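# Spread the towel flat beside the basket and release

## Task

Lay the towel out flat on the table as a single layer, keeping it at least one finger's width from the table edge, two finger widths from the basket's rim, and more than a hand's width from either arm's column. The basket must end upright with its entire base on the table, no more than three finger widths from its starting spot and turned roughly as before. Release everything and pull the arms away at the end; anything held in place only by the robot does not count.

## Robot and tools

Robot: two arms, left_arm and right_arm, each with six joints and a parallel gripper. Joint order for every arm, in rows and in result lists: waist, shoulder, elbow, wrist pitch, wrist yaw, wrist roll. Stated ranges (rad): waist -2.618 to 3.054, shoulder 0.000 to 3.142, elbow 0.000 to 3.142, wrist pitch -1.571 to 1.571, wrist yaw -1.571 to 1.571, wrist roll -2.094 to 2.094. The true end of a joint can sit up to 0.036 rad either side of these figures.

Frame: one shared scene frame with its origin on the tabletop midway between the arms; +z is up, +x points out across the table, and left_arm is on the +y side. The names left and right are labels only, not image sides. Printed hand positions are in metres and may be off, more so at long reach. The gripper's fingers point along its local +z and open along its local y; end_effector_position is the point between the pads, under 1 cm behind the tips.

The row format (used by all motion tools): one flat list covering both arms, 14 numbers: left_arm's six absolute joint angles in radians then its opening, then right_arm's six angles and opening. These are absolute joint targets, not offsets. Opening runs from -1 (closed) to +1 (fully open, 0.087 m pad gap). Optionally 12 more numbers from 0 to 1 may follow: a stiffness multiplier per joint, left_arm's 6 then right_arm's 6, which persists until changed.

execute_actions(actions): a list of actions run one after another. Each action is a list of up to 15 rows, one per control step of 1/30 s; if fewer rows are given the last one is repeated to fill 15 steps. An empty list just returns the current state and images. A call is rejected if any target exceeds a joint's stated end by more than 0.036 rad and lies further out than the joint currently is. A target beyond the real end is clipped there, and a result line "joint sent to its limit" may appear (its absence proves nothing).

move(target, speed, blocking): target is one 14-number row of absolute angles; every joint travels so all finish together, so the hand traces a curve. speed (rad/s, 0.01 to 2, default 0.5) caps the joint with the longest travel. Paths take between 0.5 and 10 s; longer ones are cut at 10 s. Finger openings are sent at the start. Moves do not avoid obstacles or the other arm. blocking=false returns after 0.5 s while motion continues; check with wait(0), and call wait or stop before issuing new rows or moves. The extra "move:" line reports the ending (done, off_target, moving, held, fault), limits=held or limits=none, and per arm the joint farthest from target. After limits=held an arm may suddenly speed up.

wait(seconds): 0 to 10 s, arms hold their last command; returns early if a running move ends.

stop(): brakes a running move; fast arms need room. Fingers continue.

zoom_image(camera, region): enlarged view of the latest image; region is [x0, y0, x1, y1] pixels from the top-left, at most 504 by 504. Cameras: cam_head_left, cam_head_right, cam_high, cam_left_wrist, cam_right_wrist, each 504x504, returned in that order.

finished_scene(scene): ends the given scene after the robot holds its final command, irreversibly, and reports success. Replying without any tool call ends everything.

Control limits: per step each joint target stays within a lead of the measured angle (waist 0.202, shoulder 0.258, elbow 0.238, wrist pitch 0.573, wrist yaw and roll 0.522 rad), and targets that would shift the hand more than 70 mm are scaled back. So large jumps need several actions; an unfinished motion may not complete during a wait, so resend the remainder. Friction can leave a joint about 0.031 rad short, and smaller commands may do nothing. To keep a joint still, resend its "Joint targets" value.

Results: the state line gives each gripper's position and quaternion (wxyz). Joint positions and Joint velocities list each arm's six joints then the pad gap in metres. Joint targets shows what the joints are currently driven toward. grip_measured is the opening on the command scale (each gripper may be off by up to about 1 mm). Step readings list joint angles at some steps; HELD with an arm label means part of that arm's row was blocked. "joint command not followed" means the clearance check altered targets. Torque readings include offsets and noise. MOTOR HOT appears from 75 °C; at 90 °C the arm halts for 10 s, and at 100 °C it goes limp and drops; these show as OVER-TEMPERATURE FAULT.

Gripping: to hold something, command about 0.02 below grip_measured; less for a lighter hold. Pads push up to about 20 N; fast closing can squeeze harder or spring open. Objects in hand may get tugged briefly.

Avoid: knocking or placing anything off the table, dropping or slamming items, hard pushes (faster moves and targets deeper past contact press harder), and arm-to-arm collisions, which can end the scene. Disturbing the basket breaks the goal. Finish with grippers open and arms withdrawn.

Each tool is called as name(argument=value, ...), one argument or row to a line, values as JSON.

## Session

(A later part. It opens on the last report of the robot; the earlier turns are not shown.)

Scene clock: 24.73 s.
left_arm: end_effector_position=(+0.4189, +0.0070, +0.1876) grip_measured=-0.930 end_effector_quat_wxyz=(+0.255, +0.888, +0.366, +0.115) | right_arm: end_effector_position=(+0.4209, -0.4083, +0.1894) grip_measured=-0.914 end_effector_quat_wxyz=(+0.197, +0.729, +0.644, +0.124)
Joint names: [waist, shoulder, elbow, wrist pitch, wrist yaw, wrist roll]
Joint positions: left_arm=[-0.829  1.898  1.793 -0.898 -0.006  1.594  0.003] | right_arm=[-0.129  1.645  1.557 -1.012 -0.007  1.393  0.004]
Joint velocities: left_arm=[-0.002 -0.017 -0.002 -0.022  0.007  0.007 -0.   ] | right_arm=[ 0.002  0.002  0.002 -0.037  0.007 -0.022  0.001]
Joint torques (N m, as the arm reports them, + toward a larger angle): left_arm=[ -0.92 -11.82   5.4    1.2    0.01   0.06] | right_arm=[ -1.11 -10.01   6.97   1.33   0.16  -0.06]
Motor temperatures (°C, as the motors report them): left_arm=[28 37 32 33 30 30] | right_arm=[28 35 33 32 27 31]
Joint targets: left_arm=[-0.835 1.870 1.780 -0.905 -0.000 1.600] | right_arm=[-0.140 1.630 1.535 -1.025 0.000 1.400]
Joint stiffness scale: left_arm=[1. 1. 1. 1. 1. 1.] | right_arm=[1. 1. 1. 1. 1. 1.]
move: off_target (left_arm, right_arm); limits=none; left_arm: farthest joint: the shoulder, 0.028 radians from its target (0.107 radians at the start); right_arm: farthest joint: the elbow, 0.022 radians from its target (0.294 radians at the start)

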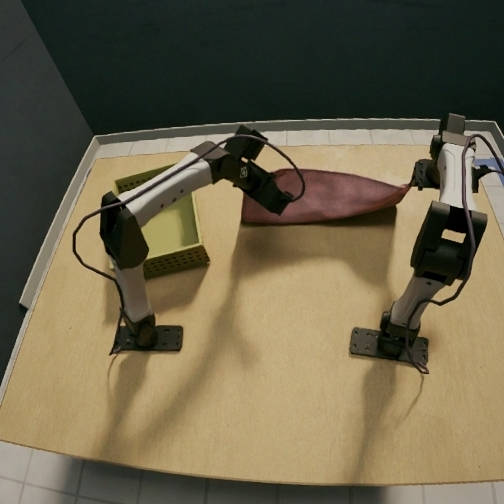

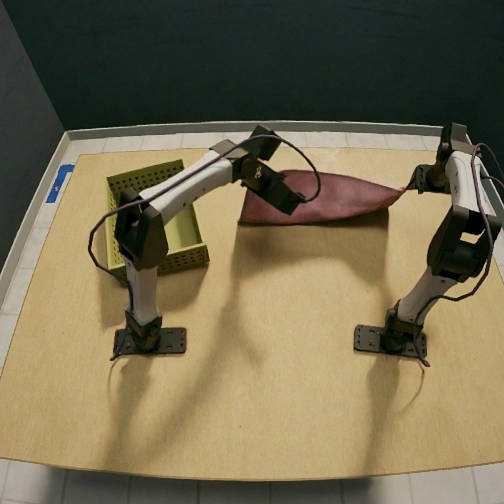

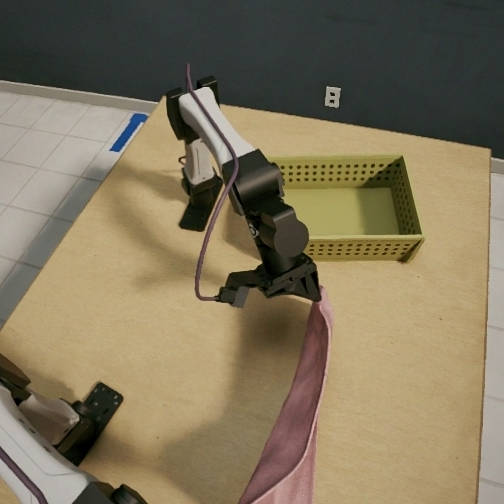

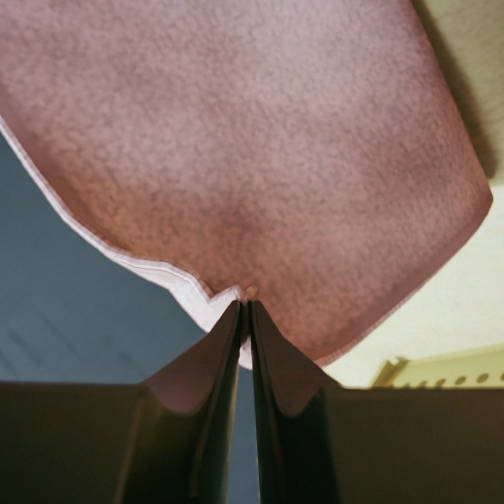

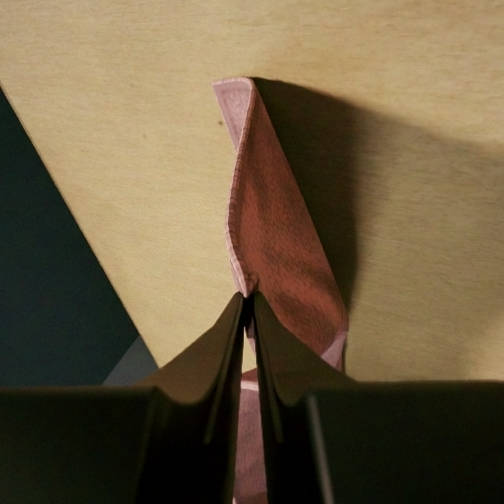

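move(
  target=[-1.25,1.765,1.14,-0.94,0,1.96,-1, -0.393,1.54,0.875,-0.905,0,1.015,-1],
  speed=0.35,
)

Scene clock: 27.97 s.
left_arm: end_effector_position=(+0.1973, +0.0303, +0.0232) grip_measured=-0.930 end_effector_quat_wxyz=(-0.002, +1.000, +0.004, +0.002) | right_arm: end_effector_position=(+0.2405, -0.4176, +0.0251) grip_measured=-0.914 end_effector_quat_wxyz=(-0.002, +0.710, +0.705, +0.003)
Joint names: [waist, shoulder, elbow, wrist pitch, wrist yaw, wrist roll]
Joint positions: left_arm=[-1.243  1.793  1.152 -0.932 -0.006  1.952  0.003] | right_arm=[-0.382  1.557  0.895 -0.912 -0.007  1.021  0.004]
Joint velocities: left_arm=[-0.007  0.017  0.002  0.007 -0.022 -0.022 -0.   ] | right_arm=[-0.017 -0.002  0.012 -0.007  0.007 -0.051  0.   ]
Joint torques (N m, as the arm reports them, + toward a larger angle): left_arm=[-0.82 -9.81  4.43  0.28  0.01  0.12] | right_arm=[-1.   -8.02  5.73  0.54  0.15 -0.13]
Motor temperatures (°C, as the motors report them): left_arm=[28 37 32 33 30 30] | right_arm=[28 35 33 32 27 31]
Joint targets: left_arm=[-1.250 1.765 1.140 -0.940 0.000 1.960] | right_arm=[-0.393 1.540 0.875 -0.905 0.000 1.015]
Joint stiffness scale: left_arm=[1. 1. 1. 1. 1. 1.] | right_arm=[1. 1. 1. 1. 1. 1.]
move: off_target (left_arm); limits=none; left_arm: farthest joint: the shoulder, 0.028 radians from its target (0.133 radians at the start); right_arm: farthest joint: the elbow, 0.020 radians from its target (0.682 radians at the start)

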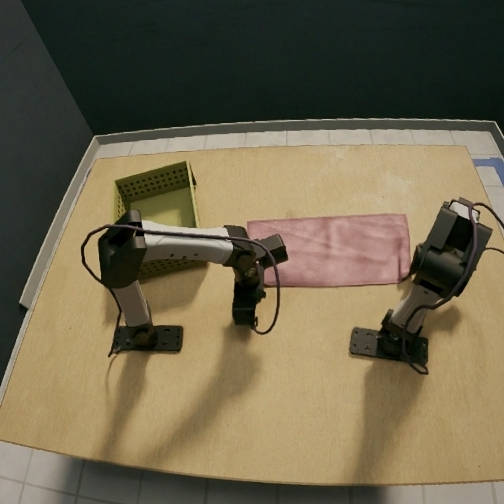

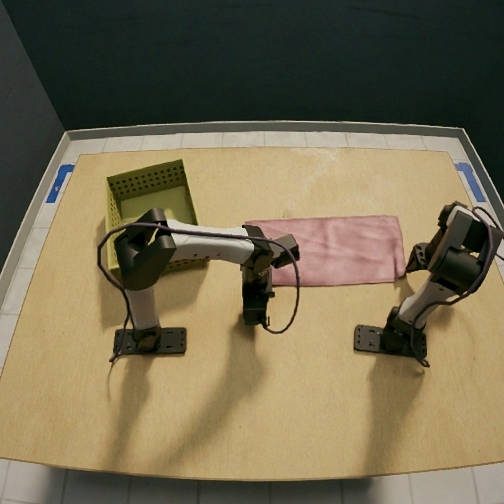

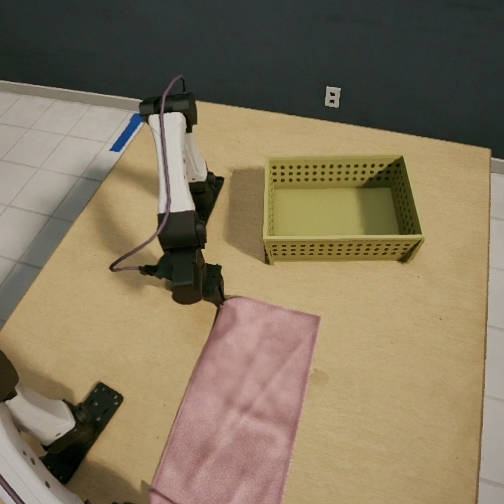

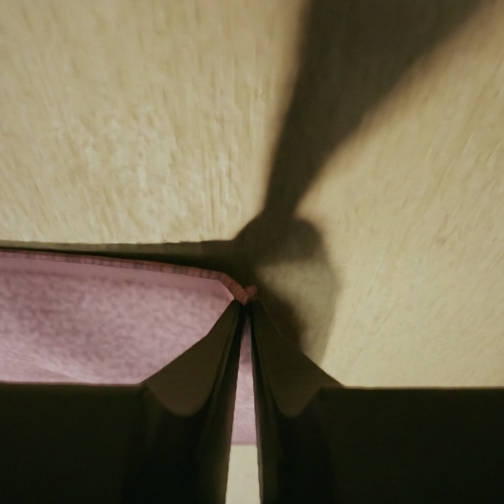

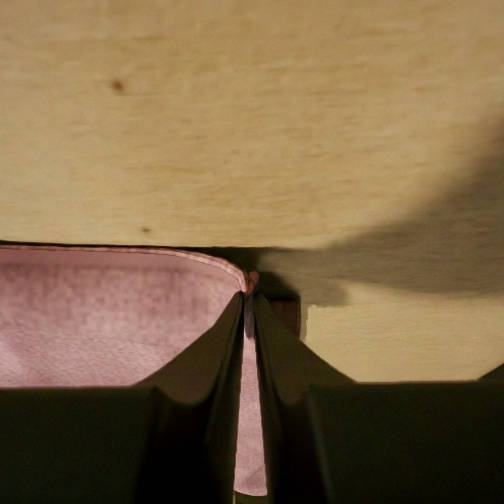

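Nudge the right corner a little out and back, then release.

move(
  target=[-1.25,1.765,1.14,-0.94,0,1.96,-1, -0.45,1.54,0.875,-0.905,0,1.015,-1],
  speed=0.2,
)

move(
  target=[-1.25,1.765,1.14,-0.94,0,1.96,-0.2, -0.45,1.54,0.875,-0.905,0,1.015,-0.2],
)

move(
  target=[-1.5,1.0,1.1,-1.3,0,1.0,0, -0.9,1.0,1.1,-1.3,0,0.5,0],
  speed=0.9,
)

zoom_image(
  camera="cam_head_left",
  region=[220,180,440,320],
)

Scene clock: 29.40 s.
left_arm: end_effector_position=(+0.1973, +0.0303, +0.0232) grip_measured=-0.930 end_effector_quat_wxyz=(-0.002, +1.000, +0.004, +0.002) | right_arm: end_effector_position=(+0.2355, -0.4297, +0.0251) grip_measured=-0.914 end_effector_quat_wxyz=(-0.001, +0.729, +0.684, +0.003)
Joint names: [waist, shoulder, elbow, wrist pitch, wrist yaw, wrist roll]
Joint positions: left_arm=[-1.243  1.793  1.152 -0.932 -0.006  1.952  0.003] | right_arm=[-0.439  1.557  0.895 -0.91  -0.007  1.02   0.004]
Joint velocities: left_arm=[-0.002 -0.002  0.002 -0.051 -0.022 -0.125 -0.001] | right_arm=[-0.012 -0.017 -0.017  0.007 -0.007 -0.037 -0.002]
Joint torques (N m, as the arm reports them, + toward a larger angle): left_arm=[-0.99 -9.78  4.35  0.28  0.02  0.11] | right_arm=[-1.   -8.    5.71  0.53  0.15 -0.15]
Motor temperatures (°C, as the motors report them): left_arm=[28 38 32 33 30 30] | right_arm=[28 36 33 32 27 31]
Joint targets: left_arm=[-1.250 1.765 1.140 -0.940 -0.000 1.960] | right_arm=[-0.450 1.540 0.875 -0.905 -0.000 1.015]
Joint stiffness scale: left_arm=[1. 1. 1. 1. 1. 1.] | right_arm=[1. 1. 1. 1. 1. 1.]
move: off_target (left_arm); limits=none; left_arm: farthest joint: the shoulder, 0.028 radians from its target (0.028 radians at the start); right_arm: farthest joint: the elbow, 0.020 radians from its target (0.020 radians at the start)

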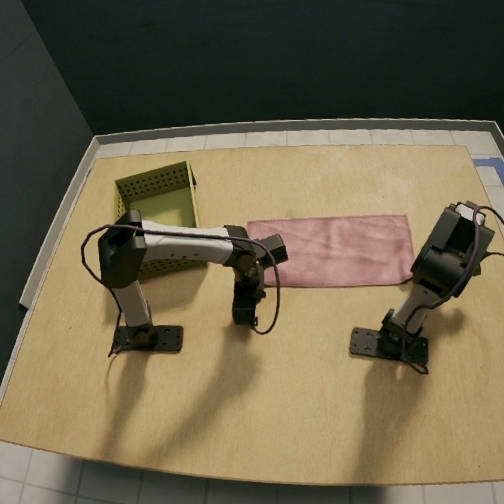

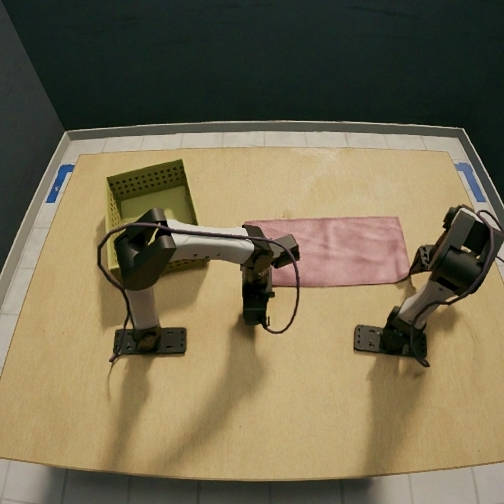

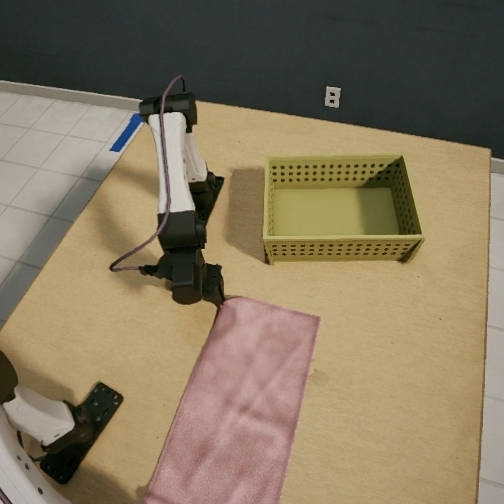

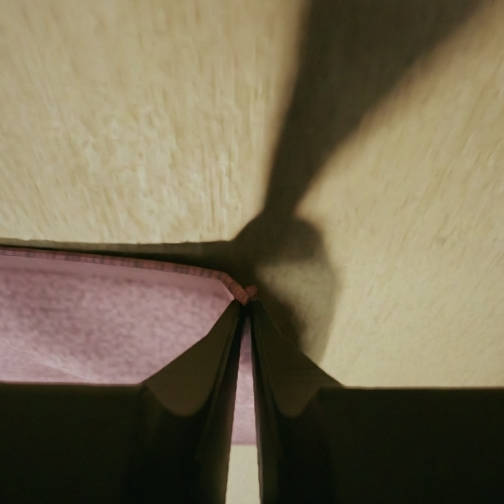

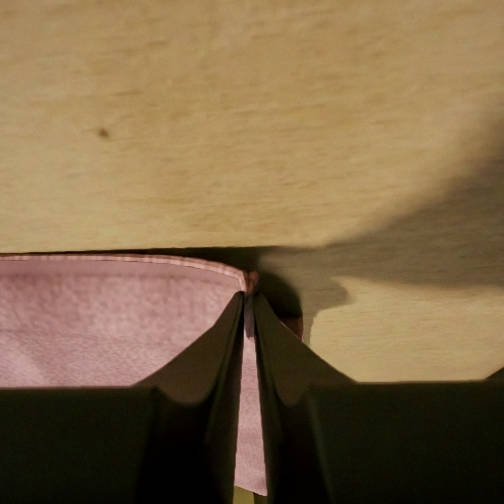

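Scene clock: 30.10 s.
left_arm: end_effector_position=(+0.1973, +0.0303, +0.0232) grip_measured=-0.200 end_effector_quat_wxyz=(-0.002, +1.000, +0.004, +0.002) | right_arm: end_effector_position=(+0.2355, -0.4297, +0.0251) grip_measured=-0.200 end_effector_quat_wxyz=(-0.001, +0.729, +0.684, +0.003)
Joint names: [waist, shoulder, elbow, wrist pitch, wrist yaw, wrist roll]
Joint positions: left_arm=[-1.243  1.793  1.152 -0.932 -0.006  1.953  0.035] | right_arm=[-0.439  1.557  0.895 -0.91  -0.007  1.02   0.035]
Joint velocities: left_arm=[ 0.017  0.002  0.002  0.007 -0.007 -0.037  0.   ] | right_arm=[-0.012  0.002 -0.017 -0.051  0.037  0.007 -0.001]
Joint torques (N m, as the arm reports them, + toward a larger angle): left_arm=[-0.91 -9.74  4.38  0.29  0.01  0.11] | right_arm=[-1.01 -8.    5.7   0.53  0.15 -0.14]
Motor temperatures (°C, as the motors report them): left_arm=[28 38 32 33 30 30] | right_arm=[28 36 33 32 27 31]
Joint targets: left_arm=[-1.250 1.765 1.140 -0.940 -0.000 1.960] | right_arm=[-0.450 1.540 0.875 -0.905 -0.000 1.015]
Joint stiffness scale: left_arm=[1. 1. 1. 1. 1. 1.] | right_arm=[1. 1. 1. 1. 1. 1.]
move: off_target (left_arm); limits=none; left_arm: farthest joint: the shoulder, 0.028 radians from its target (0.028 radians at the start); right_arm: farthest joint: the elbow, 0.020 radians from its target (0.020 radians at the start)

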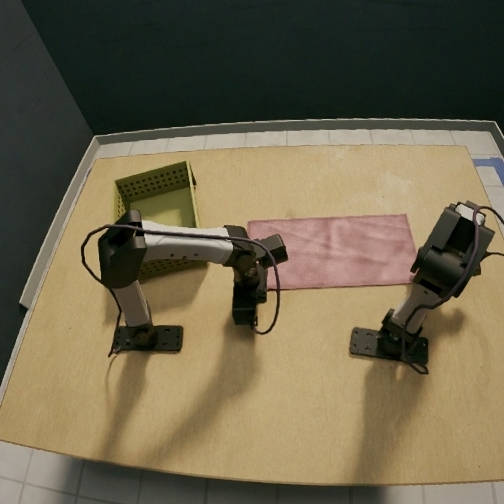

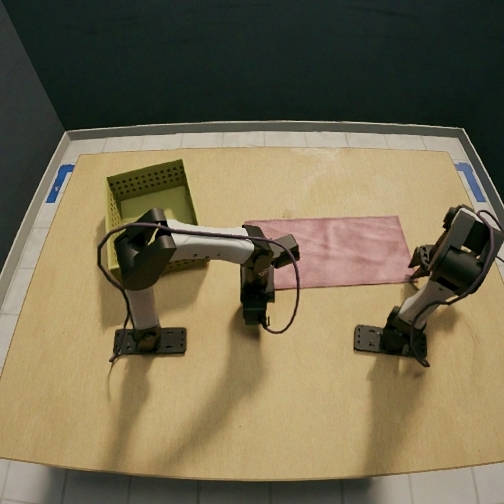

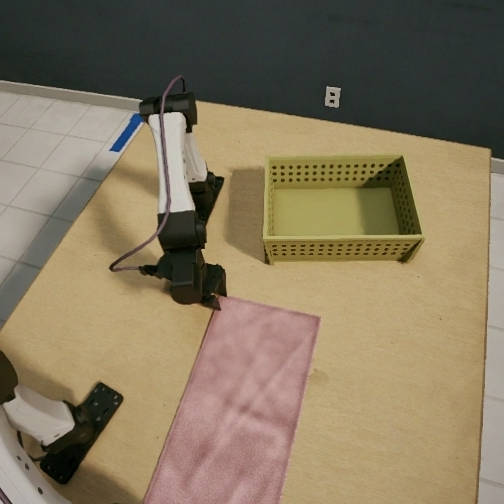

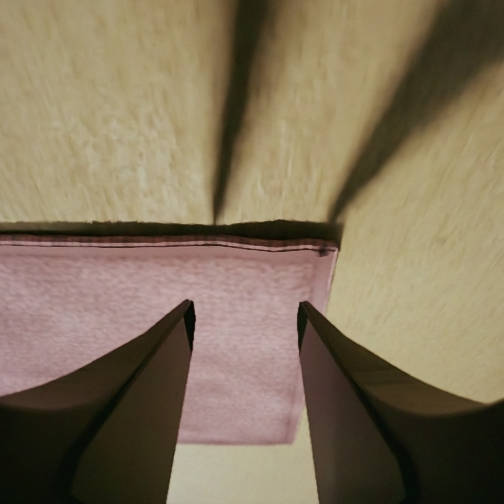

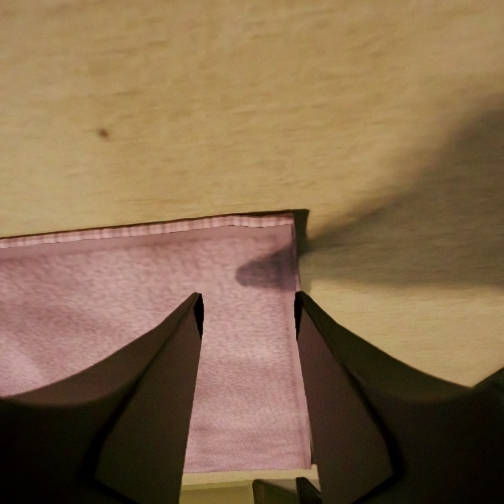

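Scene clock: 32.10 s.
left_arm: end_effector_position=(+0.0998, +0.1326, +0.1839) grip_measured=+0.000 end_effector_quat_wxyz=(+0.188, +0.921, +0.339, -0.037) | right_arm: end_effector_position=(+0.1345, -0.4730, +0.1710) grip_measured=+0.000 end_effector_quat_wxyz=(+0.177, +0.694, +0.696, -0.048)
Joint names: [waist, shoulder, elbow, wrist pitch, wrist yaw, wrist roll]
Joint positions: left_arm=[-1.49   1.012  1.119 -1.291 -0.006  1.008  0.044] | right_arm=[-0.888  1.011  1.092 -1.283 -0.005  0.506  0.044]
Joint velocities: left_arm=[-0.012  0.002 -0.032  0.022  0.051 -0.007 -0.   ] | right_arm=[ 0.017 -0.002 -0.022 -0.066 -0.007 -0.037 -0.   ]
Joint torques (N m, as the arm reports them, + toward a larger angle): left_arm=[-1.12 -2.53  4.41  1.    0.   -0.03] | right_arm=[-1.09 -2.7   9.23  1.15  0.11 -0.18]
Motor temperatures (°C, as the motors report them): left_arm=[28 37 32 33 30 30] | right_arm=[28 35 34 32 27 31]
Joint targets: left_arm=[-1.500 1.000 1.100 -1.300 -0.000 1.000] | right_arm=[-0.900 1.000 1.100 -1.300 -0.000 0.500]
Joint stiffness scale: left_arm=[1. 1. 1. 1. 1. 1.] | right_arm=[1. 1. 1. 1. 1. 1.]
move: done; limits=none; left_arm: farthest joint: the elbow, 0.019 radians from its target (0.052 radians at the start); right_arm: farthest joint: the wrist pitch, 0.017 radians from its target (0.390 radians at the start)

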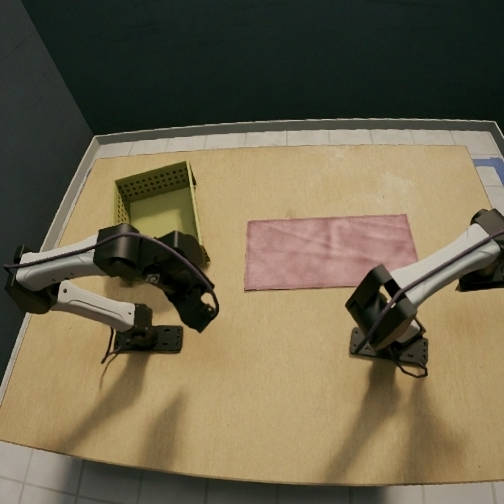

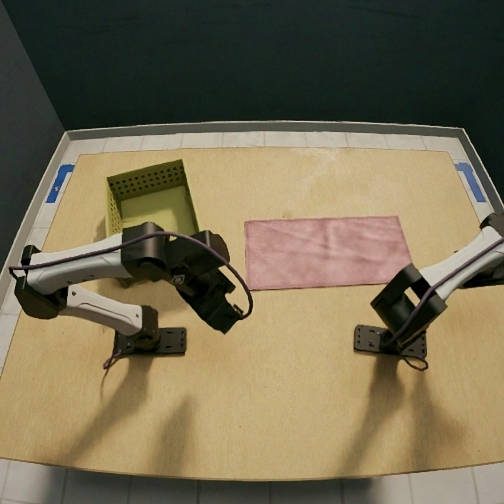

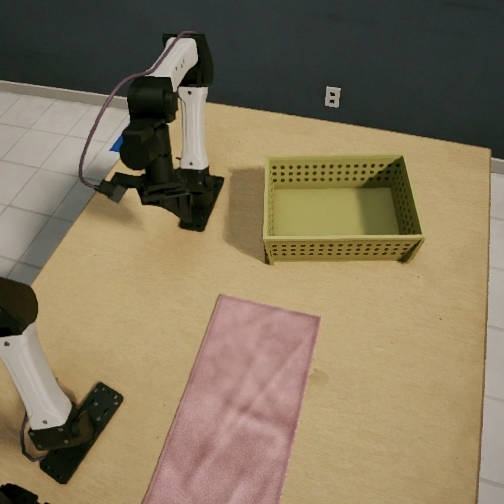

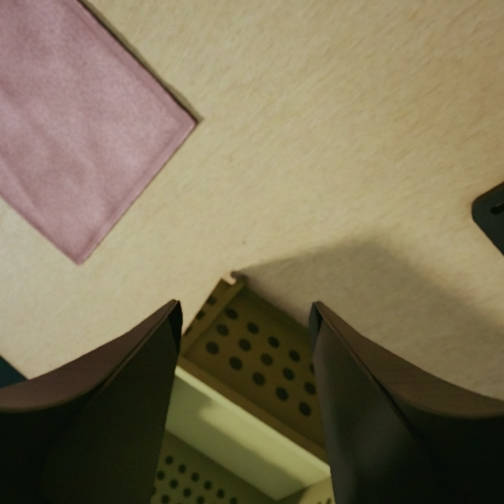

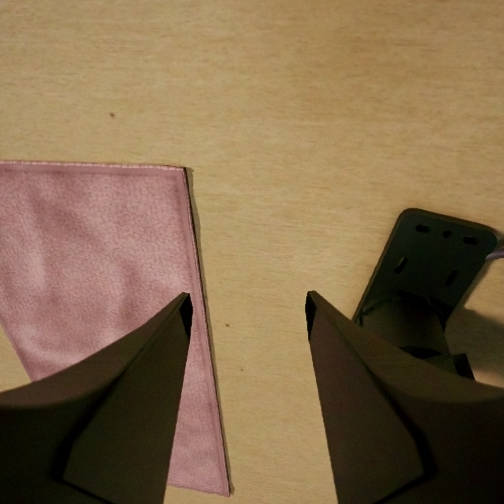

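Region (220, 180, 440, 320) of cam_head_left's 504x504 image, scaled by 2.291, with more detail than that image has; it fills the top 321 rows of this view, and the rest is white.

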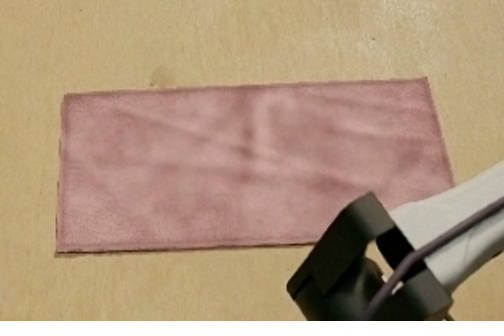

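finished_scene(
  scene=2,
)

The scene is finished: the task was done.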